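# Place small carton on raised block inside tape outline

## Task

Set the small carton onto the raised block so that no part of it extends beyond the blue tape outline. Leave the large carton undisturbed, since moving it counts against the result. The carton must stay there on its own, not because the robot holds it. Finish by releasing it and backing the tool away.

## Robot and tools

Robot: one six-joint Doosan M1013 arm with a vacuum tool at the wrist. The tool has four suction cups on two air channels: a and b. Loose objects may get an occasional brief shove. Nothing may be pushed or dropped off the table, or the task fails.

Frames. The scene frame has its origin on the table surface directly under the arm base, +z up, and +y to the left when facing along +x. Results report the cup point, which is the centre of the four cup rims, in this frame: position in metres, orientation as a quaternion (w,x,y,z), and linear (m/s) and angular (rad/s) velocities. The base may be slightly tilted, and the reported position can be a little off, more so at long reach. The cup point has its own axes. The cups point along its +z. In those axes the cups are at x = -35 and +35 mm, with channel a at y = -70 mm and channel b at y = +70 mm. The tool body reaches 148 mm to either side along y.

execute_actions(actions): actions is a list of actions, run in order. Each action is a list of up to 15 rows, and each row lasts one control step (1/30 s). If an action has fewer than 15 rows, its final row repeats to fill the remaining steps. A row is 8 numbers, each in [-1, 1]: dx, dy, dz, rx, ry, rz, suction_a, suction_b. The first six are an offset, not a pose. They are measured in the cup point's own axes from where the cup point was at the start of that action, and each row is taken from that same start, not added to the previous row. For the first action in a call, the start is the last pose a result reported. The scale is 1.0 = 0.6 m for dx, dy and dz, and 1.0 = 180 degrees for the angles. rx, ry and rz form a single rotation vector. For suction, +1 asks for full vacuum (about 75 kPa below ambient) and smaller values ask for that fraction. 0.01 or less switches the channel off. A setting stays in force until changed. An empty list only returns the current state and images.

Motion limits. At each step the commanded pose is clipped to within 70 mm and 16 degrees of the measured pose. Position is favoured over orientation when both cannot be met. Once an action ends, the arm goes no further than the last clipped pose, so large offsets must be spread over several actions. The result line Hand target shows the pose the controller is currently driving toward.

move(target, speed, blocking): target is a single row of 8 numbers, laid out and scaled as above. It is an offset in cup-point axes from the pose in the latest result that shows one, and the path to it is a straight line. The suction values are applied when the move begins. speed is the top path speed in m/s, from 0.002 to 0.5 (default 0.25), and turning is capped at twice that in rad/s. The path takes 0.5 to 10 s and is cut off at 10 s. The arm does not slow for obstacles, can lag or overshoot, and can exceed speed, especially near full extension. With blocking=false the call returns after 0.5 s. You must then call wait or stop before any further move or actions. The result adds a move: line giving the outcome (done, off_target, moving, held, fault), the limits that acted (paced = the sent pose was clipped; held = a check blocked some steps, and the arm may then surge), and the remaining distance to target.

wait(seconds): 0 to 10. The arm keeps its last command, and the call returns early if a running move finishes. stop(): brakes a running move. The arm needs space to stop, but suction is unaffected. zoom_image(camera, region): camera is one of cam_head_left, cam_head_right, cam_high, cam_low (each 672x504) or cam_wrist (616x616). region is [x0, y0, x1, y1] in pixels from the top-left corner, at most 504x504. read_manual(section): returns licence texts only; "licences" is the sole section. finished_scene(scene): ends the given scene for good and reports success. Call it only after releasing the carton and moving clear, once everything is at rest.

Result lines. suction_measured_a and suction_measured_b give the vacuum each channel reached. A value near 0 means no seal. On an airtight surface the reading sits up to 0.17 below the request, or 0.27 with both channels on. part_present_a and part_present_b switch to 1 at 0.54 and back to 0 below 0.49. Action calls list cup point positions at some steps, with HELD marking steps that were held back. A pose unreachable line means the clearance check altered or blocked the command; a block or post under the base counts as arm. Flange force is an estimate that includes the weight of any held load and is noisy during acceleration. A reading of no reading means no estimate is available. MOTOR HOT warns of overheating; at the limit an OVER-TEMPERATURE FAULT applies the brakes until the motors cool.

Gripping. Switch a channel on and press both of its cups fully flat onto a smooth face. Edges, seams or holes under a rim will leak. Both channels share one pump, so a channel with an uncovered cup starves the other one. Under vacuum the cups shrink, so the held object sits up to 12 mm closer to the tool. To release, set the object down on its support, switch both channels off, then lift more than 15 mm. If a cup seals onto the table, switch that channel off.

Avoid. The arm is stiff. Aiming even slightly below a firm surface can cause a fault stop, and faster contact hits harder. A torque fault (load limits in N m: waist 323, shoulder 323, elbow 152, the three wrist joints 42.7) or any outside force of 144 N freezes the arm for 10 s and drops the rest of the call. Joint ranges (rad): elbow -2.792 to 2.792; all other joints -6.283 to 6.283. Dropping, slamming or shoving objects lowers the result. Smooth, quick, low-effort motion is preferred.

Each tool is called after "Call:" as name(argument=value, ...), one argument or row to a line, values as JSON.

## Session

Call:
execute_actions(
  actions=[],
)

Scene clock: 0.00 s.
end_effector_position=(+0.6487, +0.0205, +0.5085) suction_measured_a=0.00 part_present_a=0 suction_measured_b=0.00 part_present_b=0 end_effector_quat_wxyz=(+0.001, +0.696, +0.718, +0.001) end_effector_velocity=(+0.000, +0.000, -0.000) end_effector_angular_velocity=(-0.000, -0.002, +0.000)
Joint positions: [-0.052  0.15   1.528  0.     1.462  1.518]
Joint velocities: [ 0.001  0.     0.    -0.    -0.002  0.001]
Flange force (N, the push that the arm receives, along the end effector's own x y z axes): no reading
Hand target: +0.649, +0.021, +0.508; +0.001, +0.696, +0.718, +0.001

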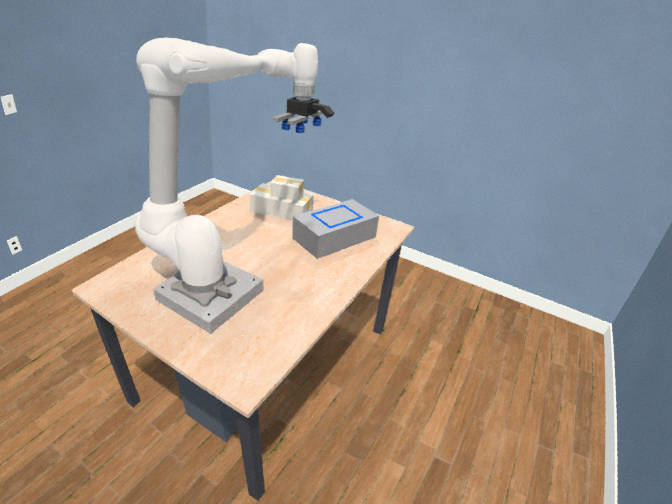

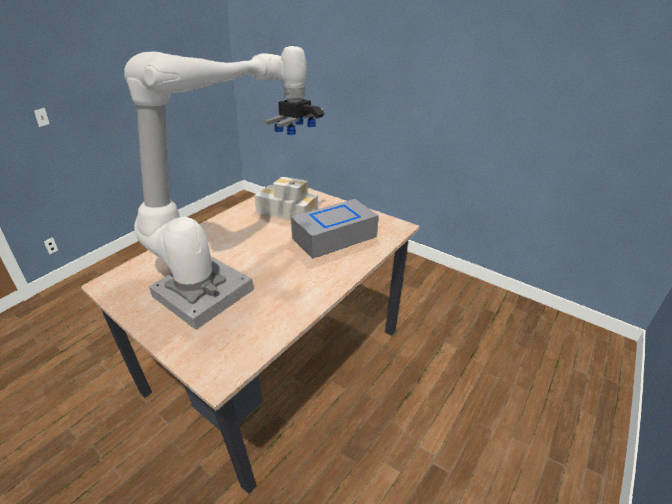

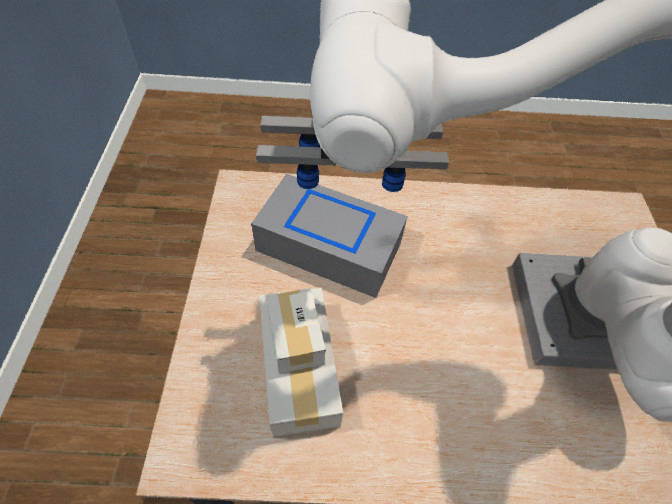

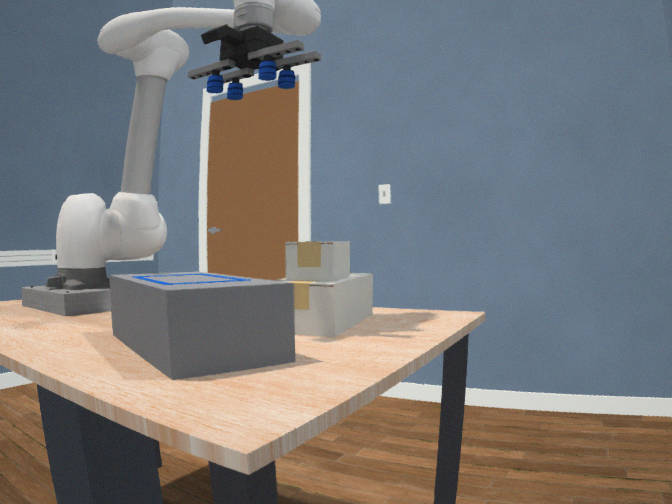

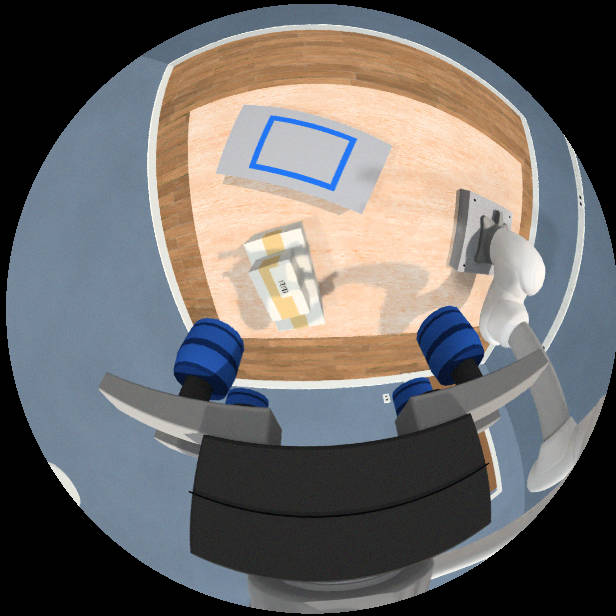

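Call:
move(
  target=[0.2,0.037,0.43,0,0,-0.072,0,0],
  speed=0.3,
)

Scene clock: 1.60 s.
end_effector_position=(+0.6679, +0.1410, +0.2507) suction_measured_a=0.00 part_present_a=0 suction_measured_b=0.00 part_present_b=0 end_effector_quat_wxyz=(+0.001, +0.611, +0.792, +0.001) end_effector_velocity=(-0.000, +0.001, -0.001) end_effector_angular_velocity=(+0.001, +0.001, +0.001)
Joint positions: [0.127 0.335 1.782 0.    1.023 1.471]
Joint velocities: [ 0.001  0.001  0.001  0.001 -0.    -0.   ]
Flange force (N, the push that the arm receives, along the end effector's own x y z axes): [-1.0 5.5 -0.4]
Hand target: +0.668, +0.141, +0.251; +0.001, +0.611, +0.792, +0.001
Off the commanded pose: 0.000 m, 0 deg.
move: done

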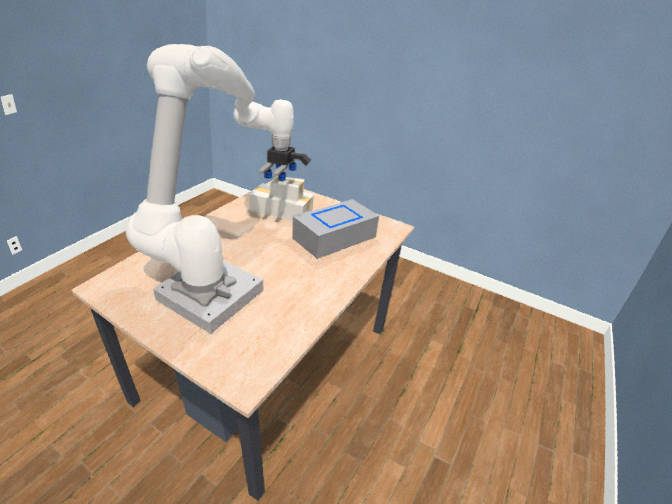

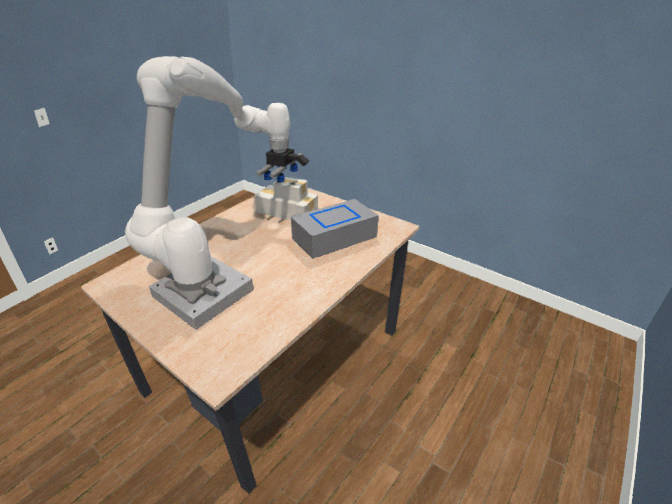

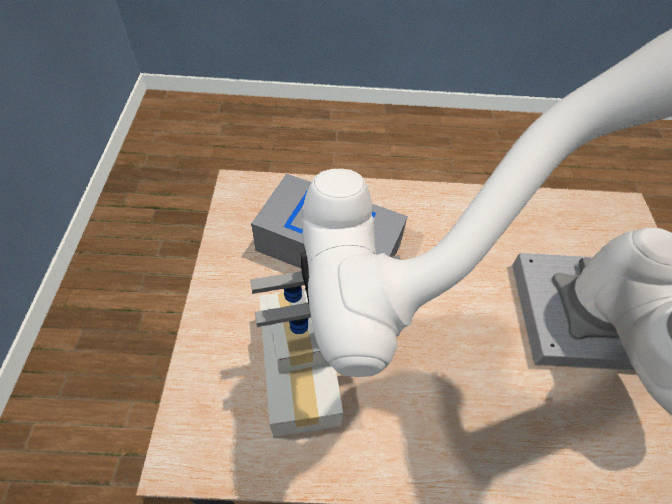

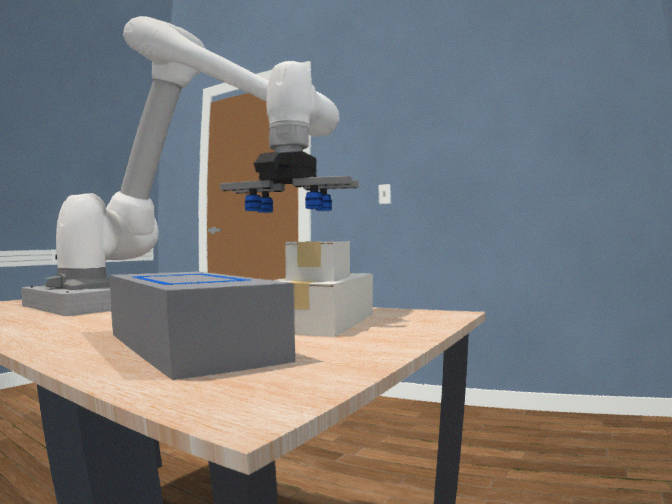

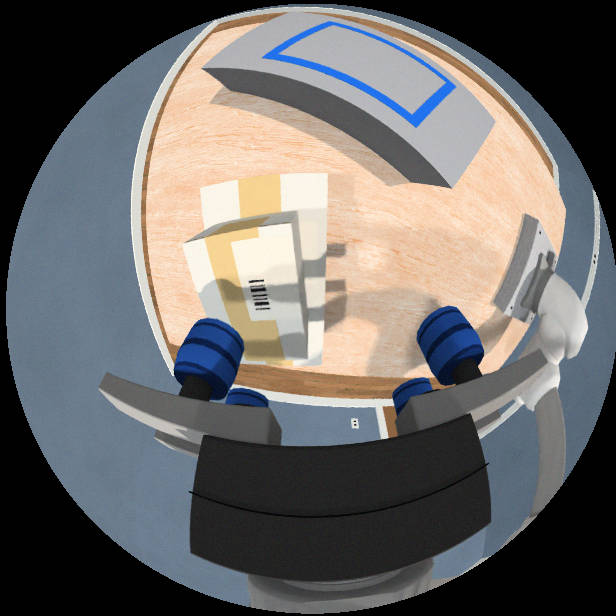

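Call:
move(
  target=[-0.008,0,0.085,0,0,-0.022,0,0],
  speed=0.15,
)

Scene clock: 3.83 s.
end_effector_position=(+0.6693, +0.1364, +0.1997) suction_measured_a=0.00 part_present_a=0 suction_measured_b=0.00 part_present_b=0 end_effector_quat_wxyz=(+0.001, +0.583, +0.813, +0.001) end_effector_velocity=(+0.000, +0.000, -0.000) end_effector_angular_velocity=(+0.001, +0.000, -0.002)
Joint positions: [0.12  0.382 1.822 0.    0.936 1.395]
Joint velocities: [ 0.     0.     0.     0.001 -0.001  0.001]
Flange force (N, the push that the arm receives, along the end effector's own x y z axes): [0.0 5.6 1.4]
Hand target: +0.669, +0.136, +0.200; +0.001, +0.583, +0.813, +0.001
Off the commanded pose: 0.000 m, 0 deg.
move: done

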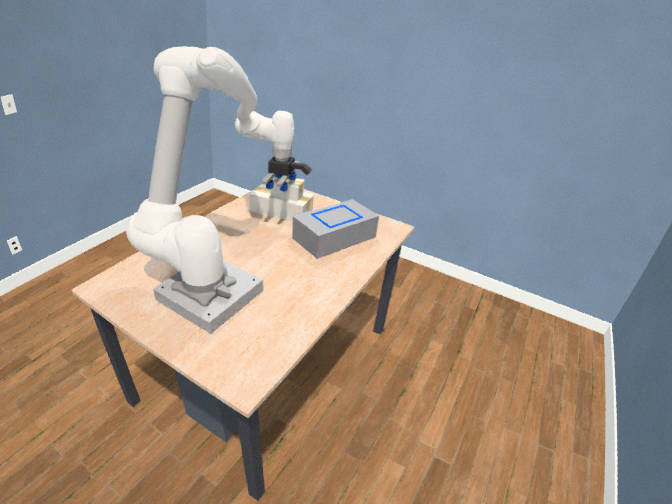

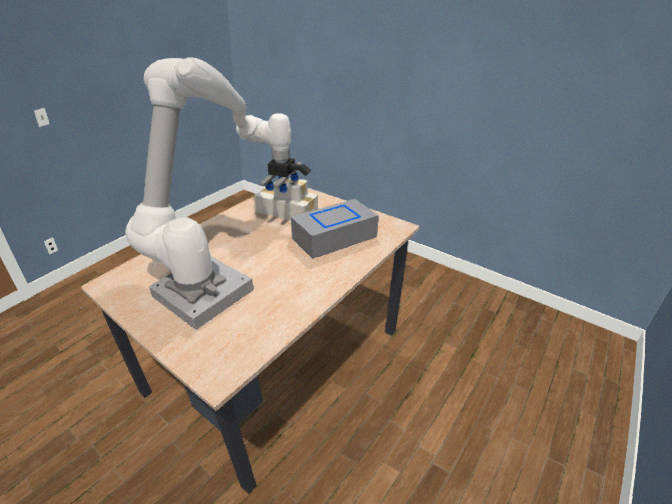

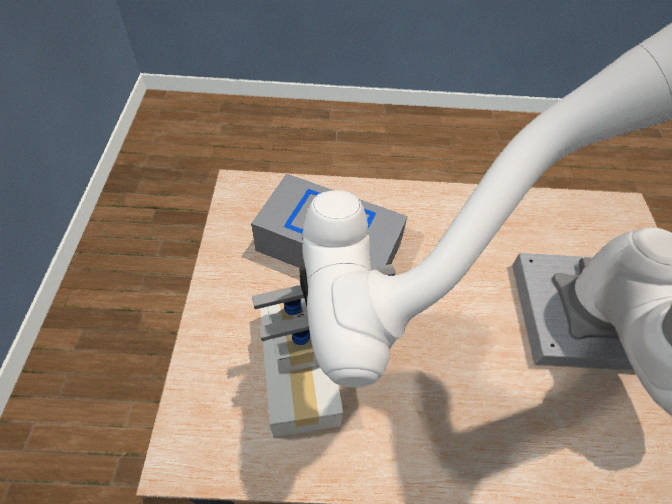

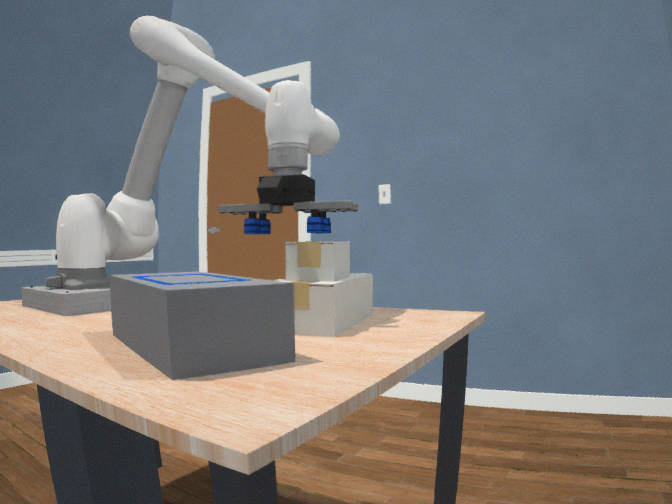

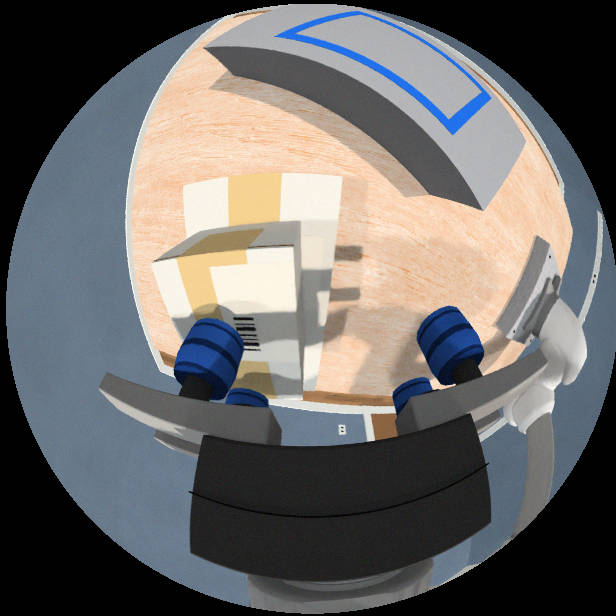

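Looks centred; gap about 20 mm.

Call:
move(
  target=[0,0,0.037,0,0,0,0,1],
  speed=0.04,
)

Scene clock: 4.77 s.
end_effector_position=(+0.6694, +0.1364, +0.1775) suction_measured_a=0.00 part_present_a=0 suction_measured_b=0.73 part_present_b=1 end_effector_quat_wxyz=(+0.001, +0.583, +0.813, +0.001) end_effector_velocity=(+0.000, -0.001, +0.000) end_effector_angular_velocity=(-0.001, -0.000, -0.001)
Joint positions: [0.12  0.405 1.837 0.    0.898 1.395]
Joint velocities: [-0.001 -0.    -0.    -0.001  0.001  0.001]
Flange force (N, the push that the arm receives, along the end effector's own x y z axes): [-0.6 5.8 3.8]
Hand target: +0.669, +0.136, +0.178; +0.001, +0.583, +0.813, +0.001
Off the commanded pose: 0.000 m, 0 deg.
move: done

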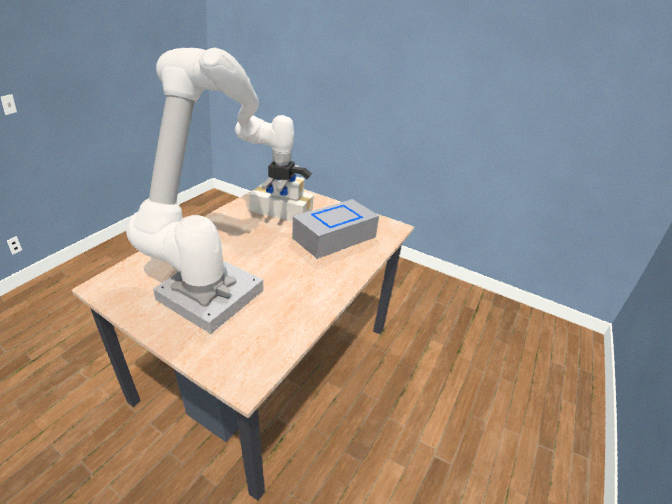

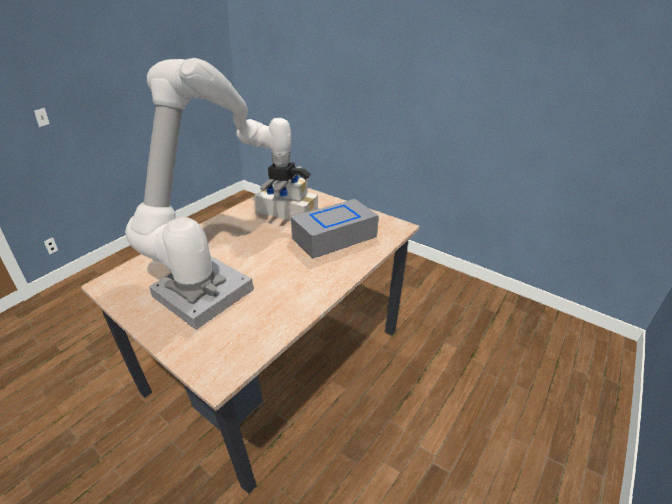

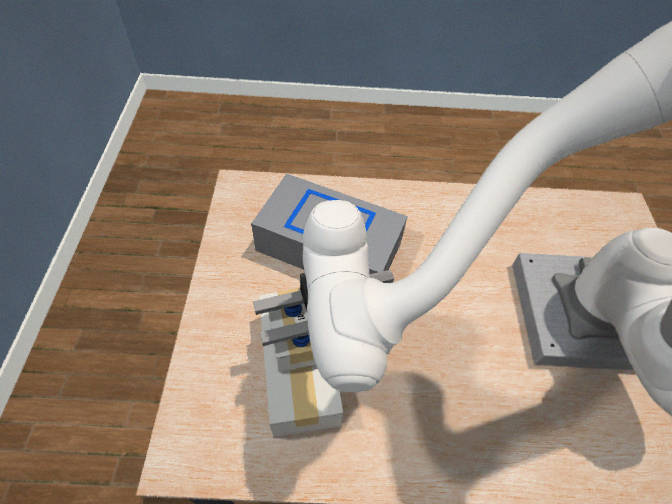

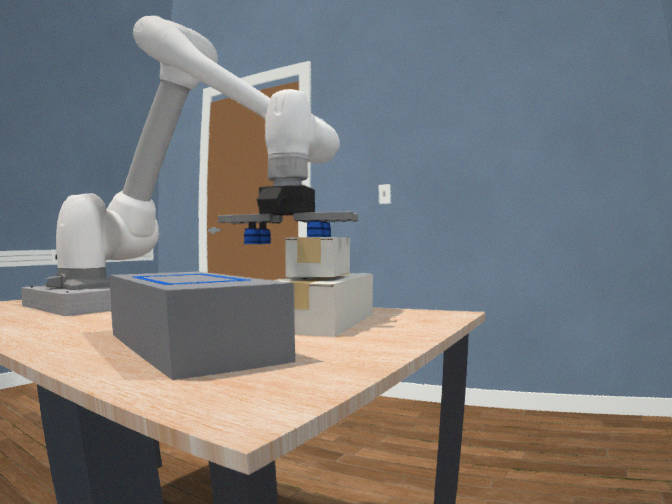

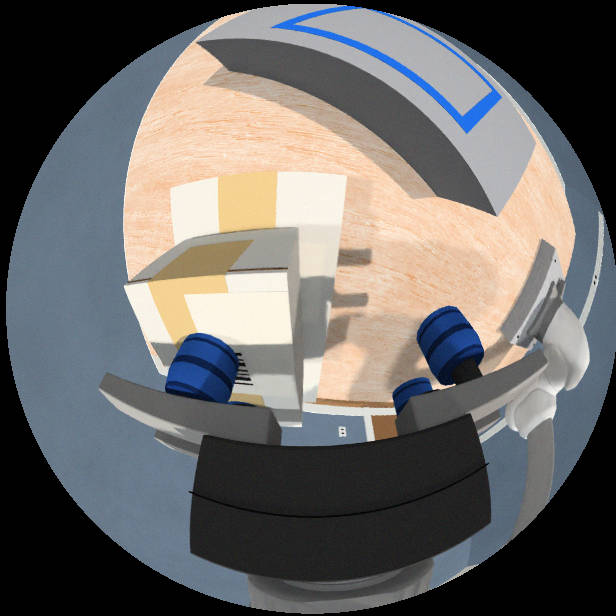

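Call:
move(
  target=[0,0,-0.12,0,0,0,0,1],
  speed=0.15,
)

Call:
move(
  target=[-0.602,-0.207,0.03,0,0,-0.294,0,1],
  speed=0.25,
)

Scene clock: 5.97 s.
end_effector_position=(+0.6691, +0.1364, +0.2495) suction_measured_a=0.00 part_present_a=0 suction_measured_b=0.94 part_present_b=1 end_effector_quat_wxyz=(+0.001, +0.583, +0.813, +0.001) end_effector_velocity=(+0.000, -0.001, +0.000) end_effector_angular_velocity=(-0.002, +0.001, +0.001)
Joint positions: [0.12  0.336 1.782 0.    1.021 1.395]
Joint velocities: [-0.     0.    -0.001 -0.003  0.002 -0.   ]
Flange force (N, the push that the arm receives, along the end effector's own x y z axes): [-1.0 7.3 3.1]
Hand target: +0.669, +0.136, +0.250; +0.001, +0.583, +0.813, +0.001
Off the commanded pose: 0.000 m, 0 deg.
move: done

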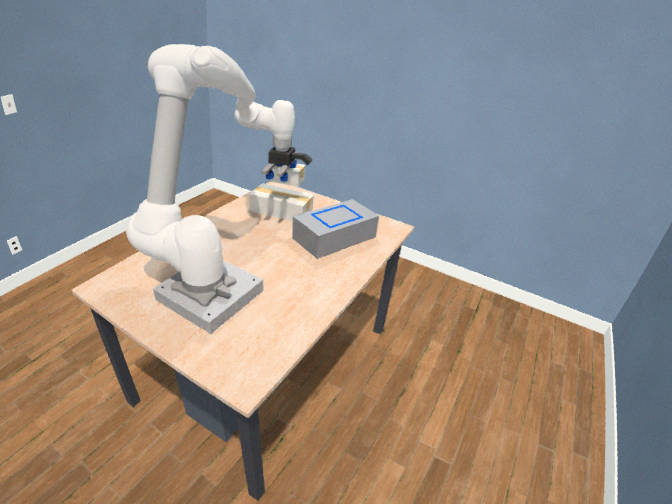

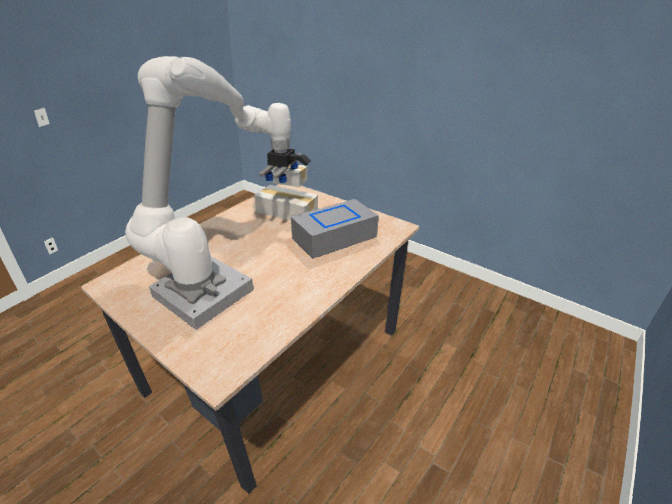

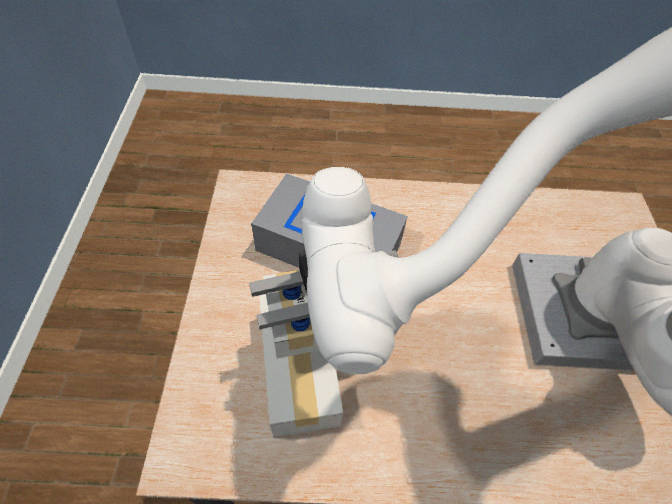

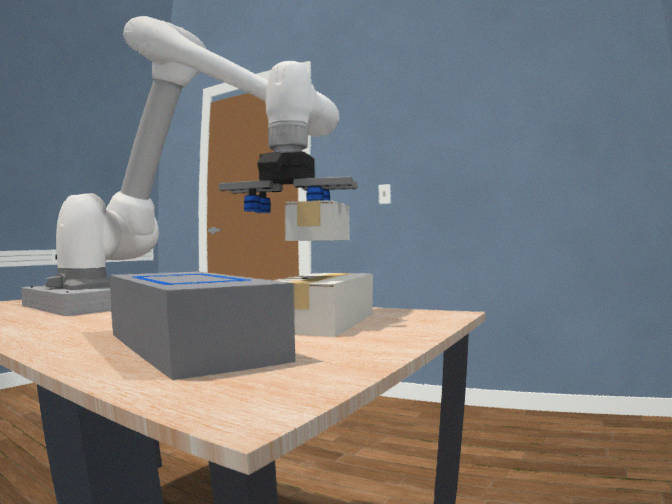

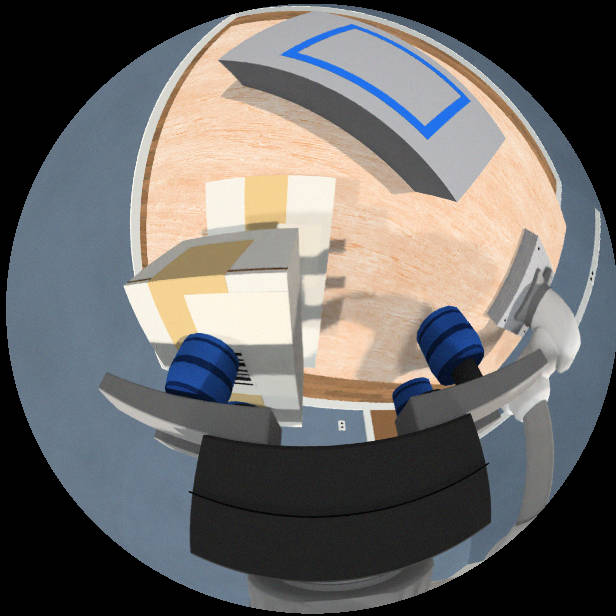

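Scene clock: 8.23 s.
end_effector_position=(+0.6674, -0.2455, +0.2316) suction_measured_a=0.00 part_present_a=0 suction_measured_b=0.94 part_present_b=1 end_effector_quat_wxyz=(+0.002, +0.160, +0.987, -0.000) end_effector_velocity=(+0.000, +0.000, +0.000) end_effector_angular_velocity=(+0.000, +0.000, -0.000)
Joint positions: [-0.432  0.391  1.739  0.     1.009 -0.08 ]
Joint velocities: [ 0.001  0.    -0.001  0.     0.001  0.001]
Flange force (N, the push that the arm receives, along the end effector's own x y z axes): [-6.5 0.2 4.0]
Hand target: +0.667, -0.246, +0.232; +0.002, +0.160, +0.987, -0.000
Off the commanded pose: 0.000 m, 0 deg.
move: done

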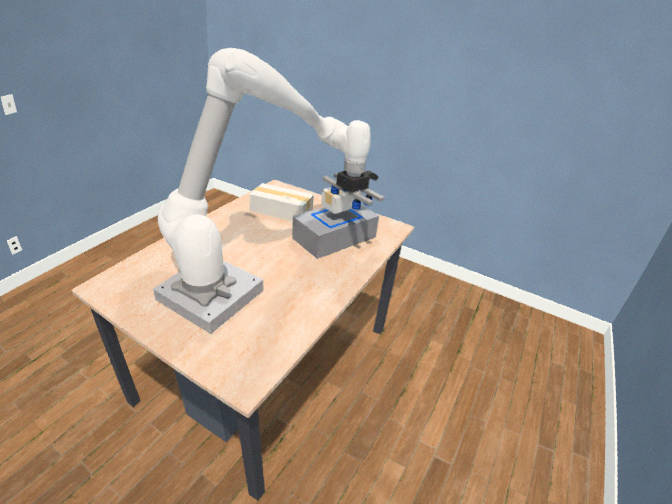

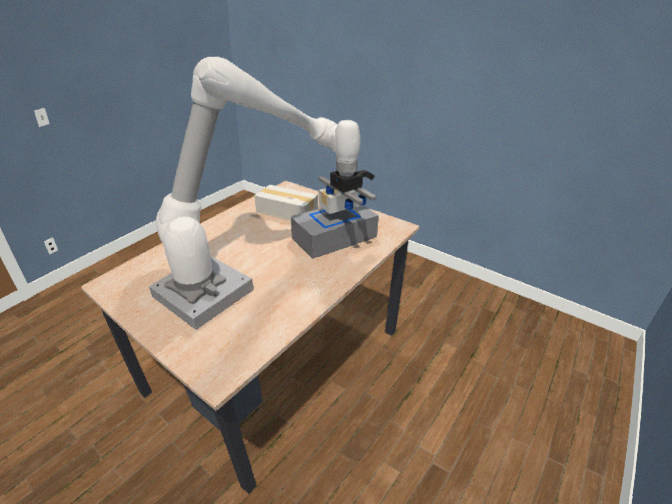

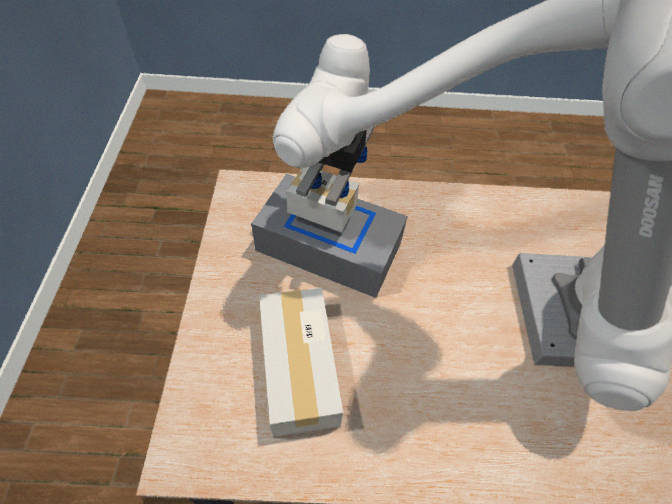

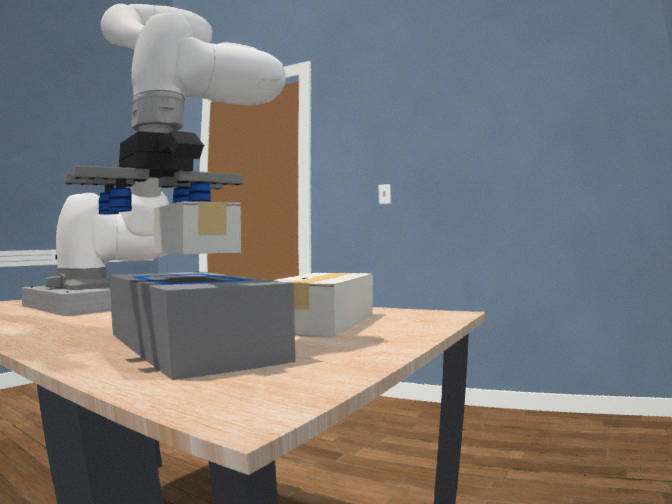

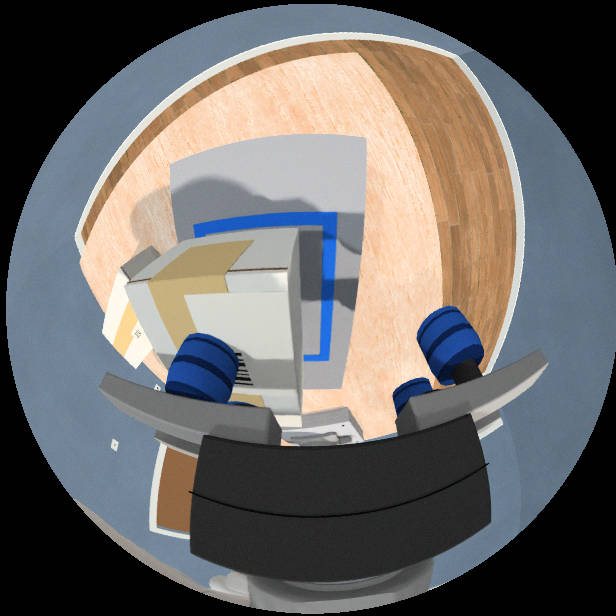

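Call:
move(
  target=[0.043,-0.017,0.05,0,0,0.017,0,1],
  speed=0.07,
)

Call:
zoom_image(
  camera="cam_high",
  region=[240,150,420,300],
)

Scene clock: 9.30 s.
end_effector_position=(+0.6398, -0.2471, +0.2016) suction_measured_a=0.00 part_present_a=0 suction_measured_b=0.94 part_present_b=1 end_effector_quat_wxyz=(+0.002, +0.186, +0.983, -0.000) end_effector_velocity=(-0.000, -0.000, -0.001) end_effector_angular_velocity=(+0.000, +0.001, +0.000)
Joint positions: [-0.449  0.384  1.815  0.     0.941 -0.045]
Joint velocities: [-0.001  0.001  0.001 -0.    -0.001 -0.001]
Flange force (N, the push that the arm receives, along the end effector's own x y z axes): [-6.5 -0.4 4.2]
Hand target: +0.640, -0.247, +0.202; +0.002, +0.186, +0.983, -0.000
Off the commanded pose: 0.000 m, 0 deg.
move: done

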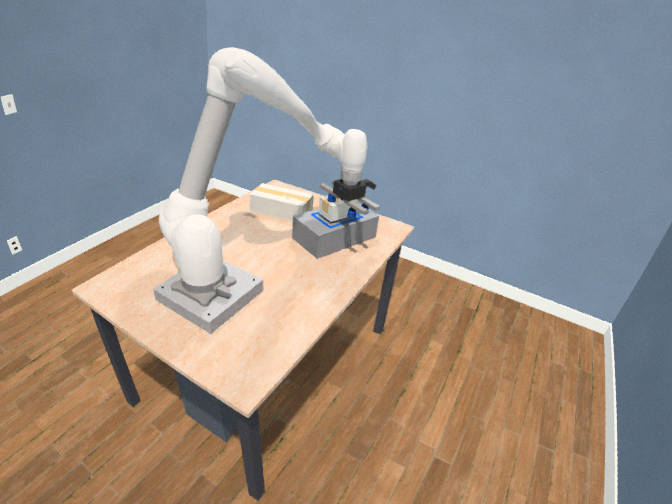

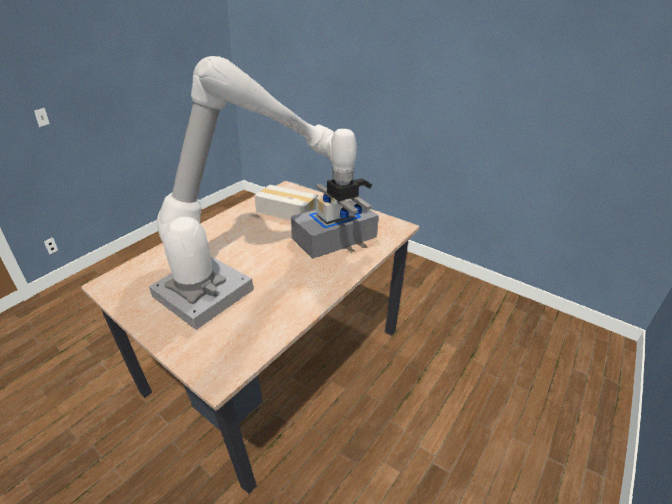

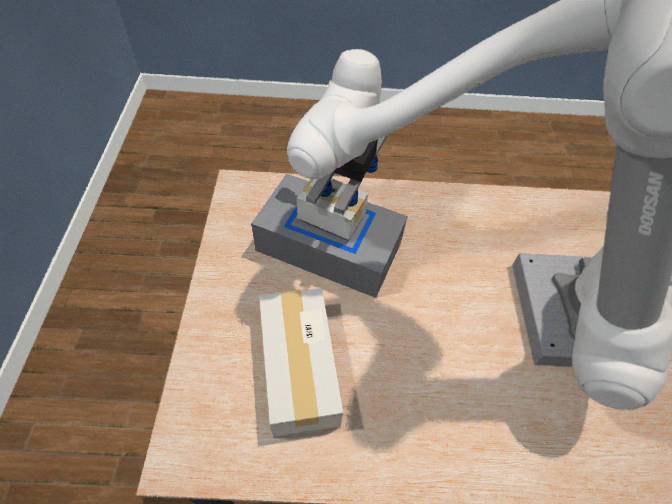

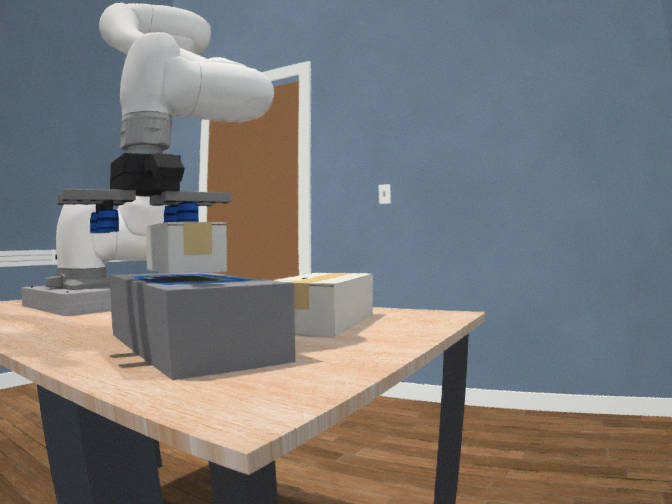

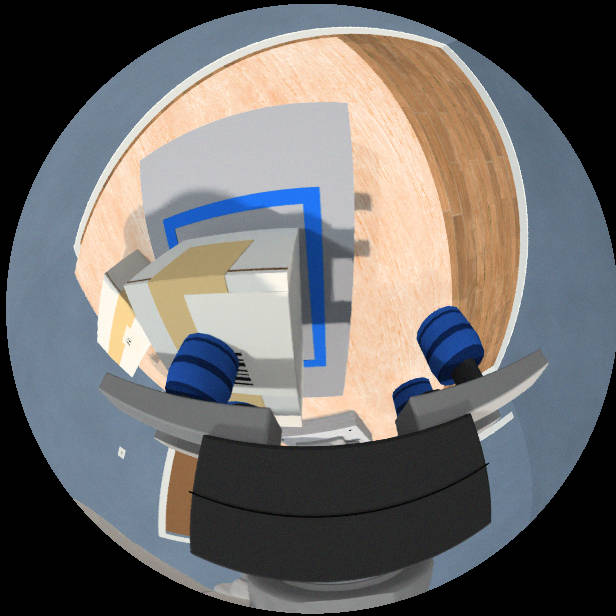

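Region (240, 150, 420, 300) of cam_high's 672x504 image, scaled by 2.800, with more detail than that image has.

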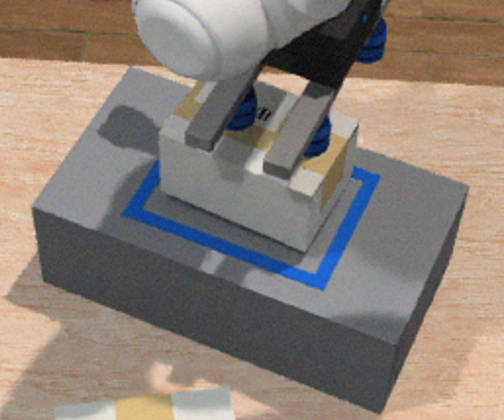

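Call:
move(
  target=[-0.012,0.003,0.017,0,0,-0.014,0,1],
  speed=0.03,
)

Call:
zoom_image(
  camera="cam_low",
  region=[100,200,300,300],
)

Call:
zoom_image(
  camera="cam_high",
  region=[240,150,420,300],
)

Scene clock: 10.43 s.
end_effector_position=(+0.6472, -0.2480, +0.1914) suction_measured_a=0.00 part_present_a=0 suction_measured_b=0.94 part_present_b=1 end_effector_quat_wxyz=(+0.002, +0.164, +0.986, -0.000) end_effector_velocity=(+0.000, +0.000, +0.000) end_effector_angular_velocity=(-0.000, -0.001, +0.001)
Joint positions: [-0.446  0.404  1.807  0.     0.929 -0.085]
Joint velocities: [ 0.001 -0.    -0.    -0.    -0.001 -0.   ]
Flange force (N, the push that the arm receives, along the end effector's own x y z axes): [-4.8 1.3 3.9]
Hand target: +0.647, -0.248, +0.191; +0.002, +0.164, +0.986, -0.000
Off the commanded pose: 0.000 m, 0 deg.
move: done

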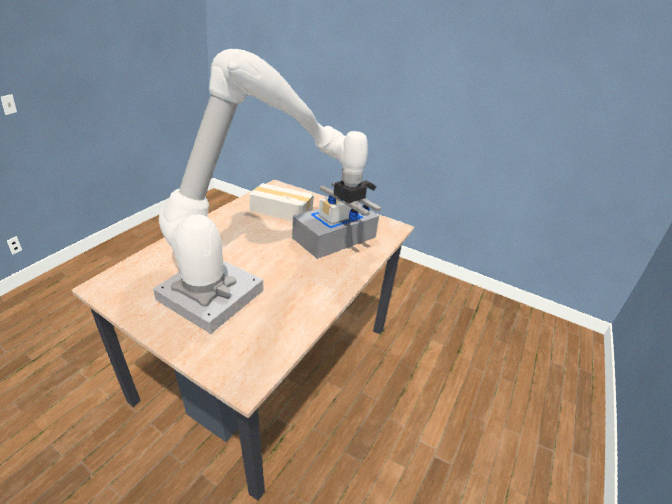

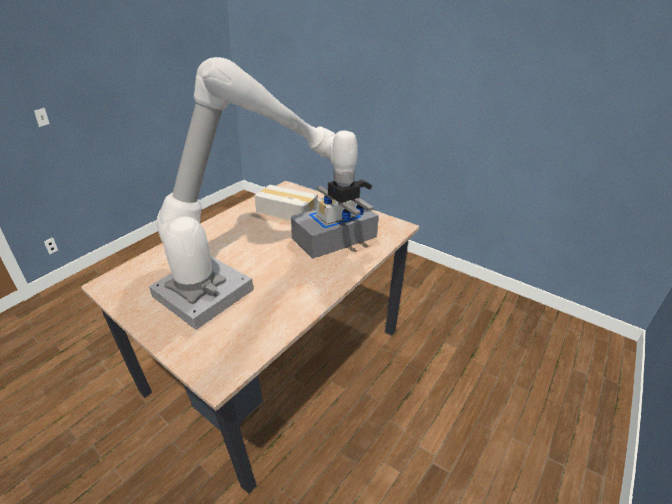

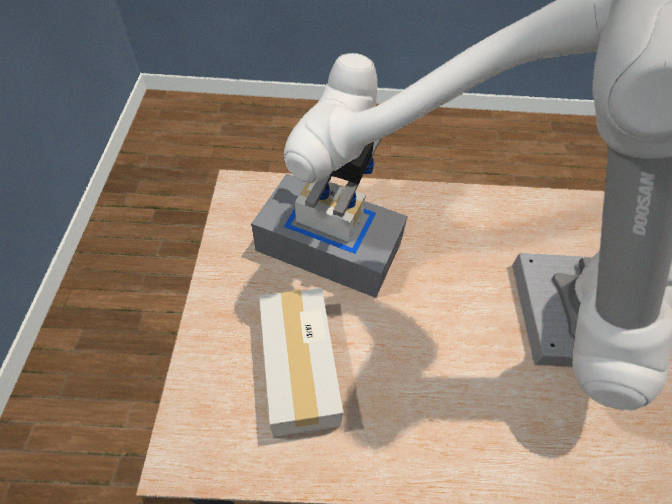

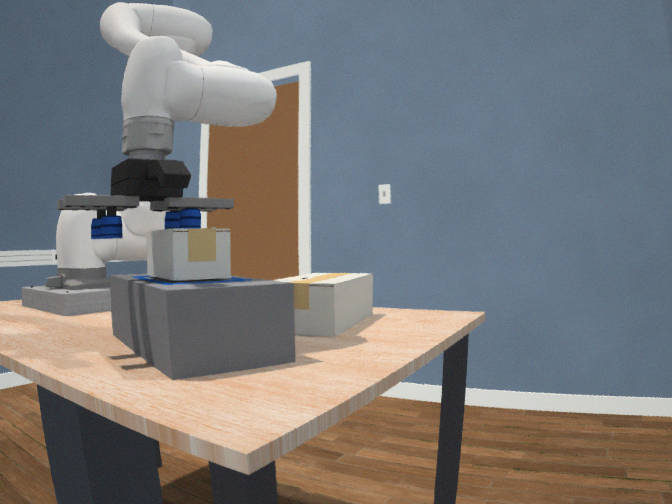

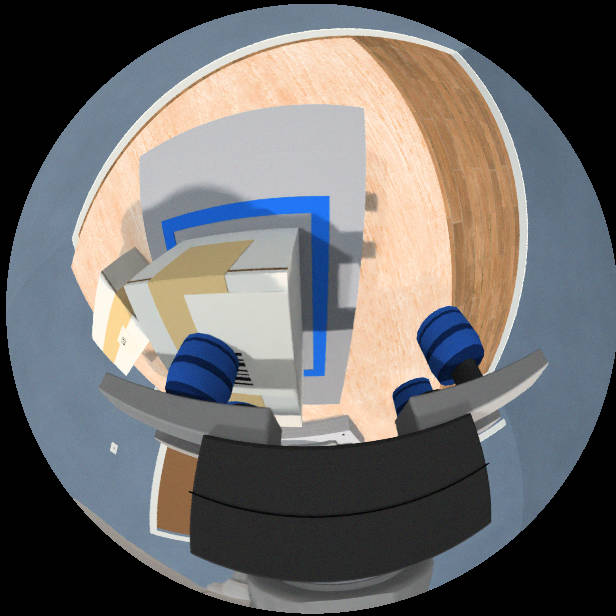

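Region (100, 200, 300, 300) of cam_low's 672x504 image, scaled by 2.520, with more detail than that image has.

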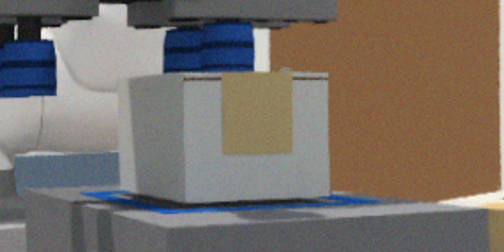

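Region (240, 150, 420, 300) of cam_high's 672x504 image, scaled by 2.800, with more detail than that image has.

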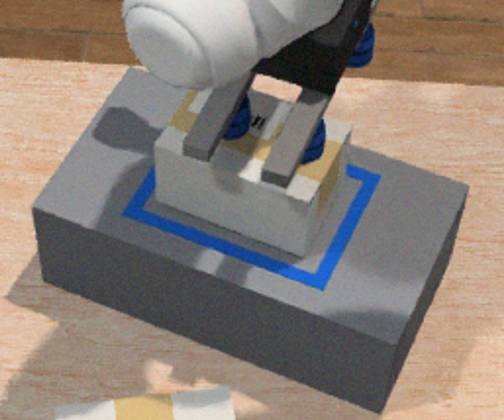

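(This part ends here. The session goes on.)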